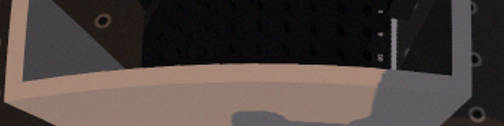

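Emit:
{"api": "execute_actions", "payload": {
  "actions": [
    {"rows":[[0.188,0.09,0,-2.174,0,2.266,0.147,1,0,0,0.753,0.6722,0,-1.4531,0,2.1262,0.8348,-1,0,-0.7],[0.188,0.09,0,-2.174,0,2.266,0.147,1,0,0,0.753,0.6727,0,-1.4531,0,2.1250,0.8348,-1,0,-0.7],[0.188,0.09,0,-2.174,0,2.266,0.147,1,0,0,0.753,0.6732,0,-1.4531,0,2.1238,0.8348,-1,0,-0.7],[0.188,0.09,0,-2.174,0,2.266,0.147,1,0,0,0.753,0.6737,0,-1.4531,0,2.1226,0.8348,-1,0,-0.7],[0.188,0.09,0,-2.174,0,2.266,0.147,1,0,0,0.753,0.6742,0,-1.4531,0,2.1214,0.8348,-1,0,-0.7],[0.188,0.09,0,-2.174,0,2.266,0.147,1,0,0,0.753,0.6742,0,-1.4531,0,2.1202,0.8348,-1,0,-0.7],[0.188,0.09,0,-2.174,0,2.266,0.147,1,0,0,0.753,0.6742,0,-1.4531,0,2.1190,0.8348,-1,0,-0.7],[0.188,0.09,0,-2.174,0,2.266,0.147,1,0,0,0.753,0.6742,0,-1.4531,0,2.1178,0.8348,-1,0,-0.7],[0.188,0.09,0,-2.174,0,2.266,0.147,1,0,0,0.753,0.6742,0,-1.4531,0,2.1166,0.8348,-1,0,-0.7],[0.188,0.09,0,-2.174,0,2.266,0.147,1,0,0,0.753,0.6742,0,-1.4531,0,2.1154,0.8348,-1,0,-0.7],[0.188,0.09,0,-2.174,0,2.266,0.147,1,0,0,0.753,0.6742,0,-1.4531,0,2.1142,0.8348,-1,0,-0.7],[0.188,0.09,0,-2.174,0,2.266,0.147,1,0,0,0.753,0.6742,0,-1.4531,0,2.1130,0.8348,-1,0,-0.7],[0.188,0.09,0,-2.174,0,2.266,0.147,1,0,0,0.753,0.6742,0,-1.4531,0,2.1118,0.8348,-1,0,-0.7],[0.188,0.09,0,-2.174,0,2.266,0.147,1,0,0,0.753,0.6742,0,-1.4531,0,2.1106,0.8348,-1,0,-0.7],[0.188,0.09,0,-2.174,0,2.266,0.147,1,0,0,0.753,0.6742,0,-1.4531,0,2.1100,0.8348,-1,0,-0.7]],"steps":15}
  ],
  "pictures": false
}}

Emit:
{"api": "execute_actions", "payload": {
  "actions": [
    {"steps":10}
  ],
  "pictures": false
}}

Scene clock: 1210.30 s of 8400.00 s.
left_arm: end_effector_position=(+0.5553, +0.3813, +0.1399) position_measured=3 object_status=3 end_effector_quat_wxyz=(-0.001, +0.687, -0.727, -0.001) | right_arm: end_effector_position=(+0.5569, +0.1989, +0.0829) position_measured=111 object_status=2 end_effector_quat_wxyz=(-0.002, +0.686, -0.727, -0.000)
Joint positions: left_arm=[ 0.189  0.091  0.001 -2.172  0.003  2.263  0.153] | right_arm=[ 0.751  0.668  0.001 -1.449  0.     2.121  0.83 ]
Joint velocities: left_arm=[ 0.001 -0.    -0.002  0.001 -0.002 -0.    -0.   ] | right_arm=[ 0.     0.001  0.001  0.001  0.001 -0.004 -0.001]
Steps of this call (steps 1 to 15: the robot went on to your last target; steps 16 to 90: nothing new was sent; then 50.07 s passed at rest; steps 91 to 105: all 15 steps of this action). Readings (joint positions | what the end effector reports):
91: left_arm=[0.189 0.091 0.001 -2.172 0.003 2.263 0.153] | right_arm=[0.751 0.668 0.001 -1.449 0.000 2.121 0.830] | left_arm position_measured=3 object_status=3 | right_arm position_measured=111 object_status=2
92: left_arm=[0.189 0.091 0.001 -2.172 0.003 2.263 0.153] | right_arm=[0.751 0.668 0.001 -1.449 0.000 2.121 0.830] | left_arm position_measured=3 object_status=3 | right_arm position_measured=111 object_status=2
94: left_arm=[0.189 0.091 0.001 -2.172 0.003 2.263 0.153] | right_arm=[0.751 0.668 0.001 -1.449 0.000 2.121 0.830] | left_arm position_measured=3 object_status=3 | right_arm position_measured=111 object_status=2
98: left_arm=[0.189 0.091 0.001 -2.172 0.003 2.263 0.153] | right_arm=[0.751 0.668 0.001 -1.449 0.000 2.121 0.830] | left_arm position_measured=3 object_status=3 | right_arm position_measured=111 object_status=2
105: the state above

Scene clock: 1210.63 s of 8400.00 s.
left_arm: end_effector_position=(+0.5553, +0.3813, +0.1399) position_measured=3 object_status=3 end_effector_quat_wxyz=(-0.001, +0.687, -0.727, -0.001) | right_arm: end_effector_position=(+0.5569, +0.1989, +0.0829) position_measured=111 object_status=2 end_effector_quat_wxyz=(-0.002, +0.686, -0.727, -0.000)
Joint positions: left_arm=[ 0.189  0.091  0.001 -2.172  0.003  2.263  0.153] | right_arm=[ 0.751  0.668  0.001 -1.449  0.     2.12   0.83 ]
Joint velocities: left_arm=[-0.001  0.    -0.    -0.    -0.     0.    -0.001] | right_arm=[-0.001 -0.001 -0.    -0.001  0.     0.     0.   ]
Steps of this call (steps 1 to 10: the robot went on to your last target). Readings (joint positions | what the end effector reports):
1: left_arm=[0.189 0.091 0.001 -2.172 0.003 2.263 0.153] | right_arm=[0.751 0.668 0.001 -1.449 0.000 2.121 0.830] | left_arm position_measured=3 object_status=3 | right_arm position_measured=111 object_status=2
2: left_arm=[0.189 0.091 0.001 -2.172 0.003 2.263 0.153] | right_arm=[0.751 0.668 0.001 -1.449 0.000 2.121 0.830] | left_arm position_measured=3 object_status=3 | right_arm position_measured=111 object_status=2
4: left_arm=[0.189 0.091 0.001 -2.172 0.003 2.263 0.153] | right_arm=[0.751 0.668 0.001 -1.449 0.000 2.121 0.830] | left_arm position_measured=3 object_status=3 | right_arm position_measured=111 object_status=2
8: left_arm=[0.189 0.091 0.001 -2.172 0.003 2.263 0.153] | right_arm=[0.751 0.668 0.001 -1.449 0.000 2.120 0.830] | left_arm position_measured=3 object_status=3 | right_arm position_measured=111 object_status=2
10: the state above

Emit:
{"api": "execute_actions", "payload": {
  "actions": [
    {"rows":[[0.188,0.09,0,-2.174,0,2.266,0.147,1,0,0,0.753,0.6738,0,-1.4531,0,2.108,0.8348,-1,0,-0.7],[0.188,0.09,0,-2.174,0,2.266,0.147,1,0,0,0.753,0.6734,0,-1.4531,0,2.105,0.8348,-1,0,-0.7],[0.188,0.09,0,-2.174,0,2.266,0.147,1,0,0,0.753,0.6730,0,-1.4531,0,2.102,0.8348,-1,0,-0.7],[0.188,0.09,0,-2.174,0,2.266,0.147,1,0,0,0.753,0.6730,0,-1.4531,0,2.099,0.8348,-1,0,-0.7],[0.188,0.09,0,-2.174,0,2.266,0.147,1,0,0,0.753,0.6730,0,-1.4531,0,2.096,0.8348,-1,0,-0.7],[0.188,0.09,0,-2.174,0,2.266,0.147,1,0,0,0.753,0.6730,0,-1.4531,0,2.093,0.8348,-1,0,-0.7],[0.188,0.09,0,-2.174,0,2.266,0.147,1,0,0,0.753,0.6730,0,-1.4531,0,2.090,0.8348,-1,0,-0.7],[0.188,0.09,0,-2.174,0,2.266,0.147,1,0,0,0.753,0.6730,0,-1.4531,0,2.087,0.8348,-1,0,-0.7],[0.188,0.09,0,-2.174,0,2.266,0.147,1,0,0,0.753,0.6730,0,-1.4531,0,2.084,0.8348,-1,0,-0.7],[0.188,0.09,0,-2.174,0,2.266,0.147,1,0,0,0.753,0.6730,0,-1.4531,0,2.081,0.8348,-1,0,-0.7],[0.188,0.09,0,-2.174,0,2.266,0.147,1,0,0,0.753,0.6730,0,-1.4531,0,2.080,0.8348,-1,0,-0.7]],"steps":15}
  ],
  "pictures": false
}}

Scene clock: 1226.47 s of 8400.00 s.
left_arm: end_effector_position=(+0.5553, +0.3813, +0.1399) position_measured=3 object_status=3 end_effector_quat_wxyz=(-0.001, +0.687, -0.727, -0.001) | right_arm: end_effector_position=(+0.5565, +0.1979, +0.0830) position_measured=111 object_status=2 end_effector_quat_wxyz=(+0.000, +0.685, -0.728, -0.000)
Joint positions: left_arm=[ 0.189  0.091  0.001 -2.172  0.003  2.263  0.153] | right_arm=[ 0.751  0.668  0.    -1.448  0.     2.115  0.833]
Joint velocities: left_arm=[-0.     0.     0.001  0.    -0.001  0.     0.   ] | right_arm=[-0.001  0.001  0.001  0.001 -0.002 -0.003  0.   ]
Steps of this call (steps 1 to 15: the robot went on to your last target; steps 16 to 90: nothing new was sent; then 12.33 s passed at rest; steps 91 to 105: all 15 steps of this action). Readings (joint positions | what the end effector reports):
91: left_arm=[0.189 0.091 0.001 -2.172 0.003 2.263 0.153] | right_arm=[0.751 0.668 0.001 -1.449 0.000 2.120 0.831] | left_arm position_measured=3 object_status=3 | right_arm position_measured=111 object_status=2
92: left_arm=[0.189 0.091 0.001 -2.172 0.003 2.263 0.153] | right_arm=[0.751 0.668 0.001 -1.449 0.000 2.120 0.831] | left_arm position_measured=3 object_status=3 | right_arm position_measured=111 object_status=2
94: left_arm=[0.189 0.091 0.001 -2.172 0.003 2.263 0.153] | right_arm=[0.751 0.667 0.001 -1.449 0.000 2.119 0.831] | left_arm position_measured=3 object_status=3 | right_arm position_measured=111 object_status=2
98: left_arm=[0.189 0.091 0.001 -2.172 0.003 2.263 0.153] | right_arm=[0.751 0.667 0.000 -1.449 0.000 2.117 0.833] | left_arm position_measured=3 object_status=3 | right_arm position_measured=111 object_status=2
105: the state above


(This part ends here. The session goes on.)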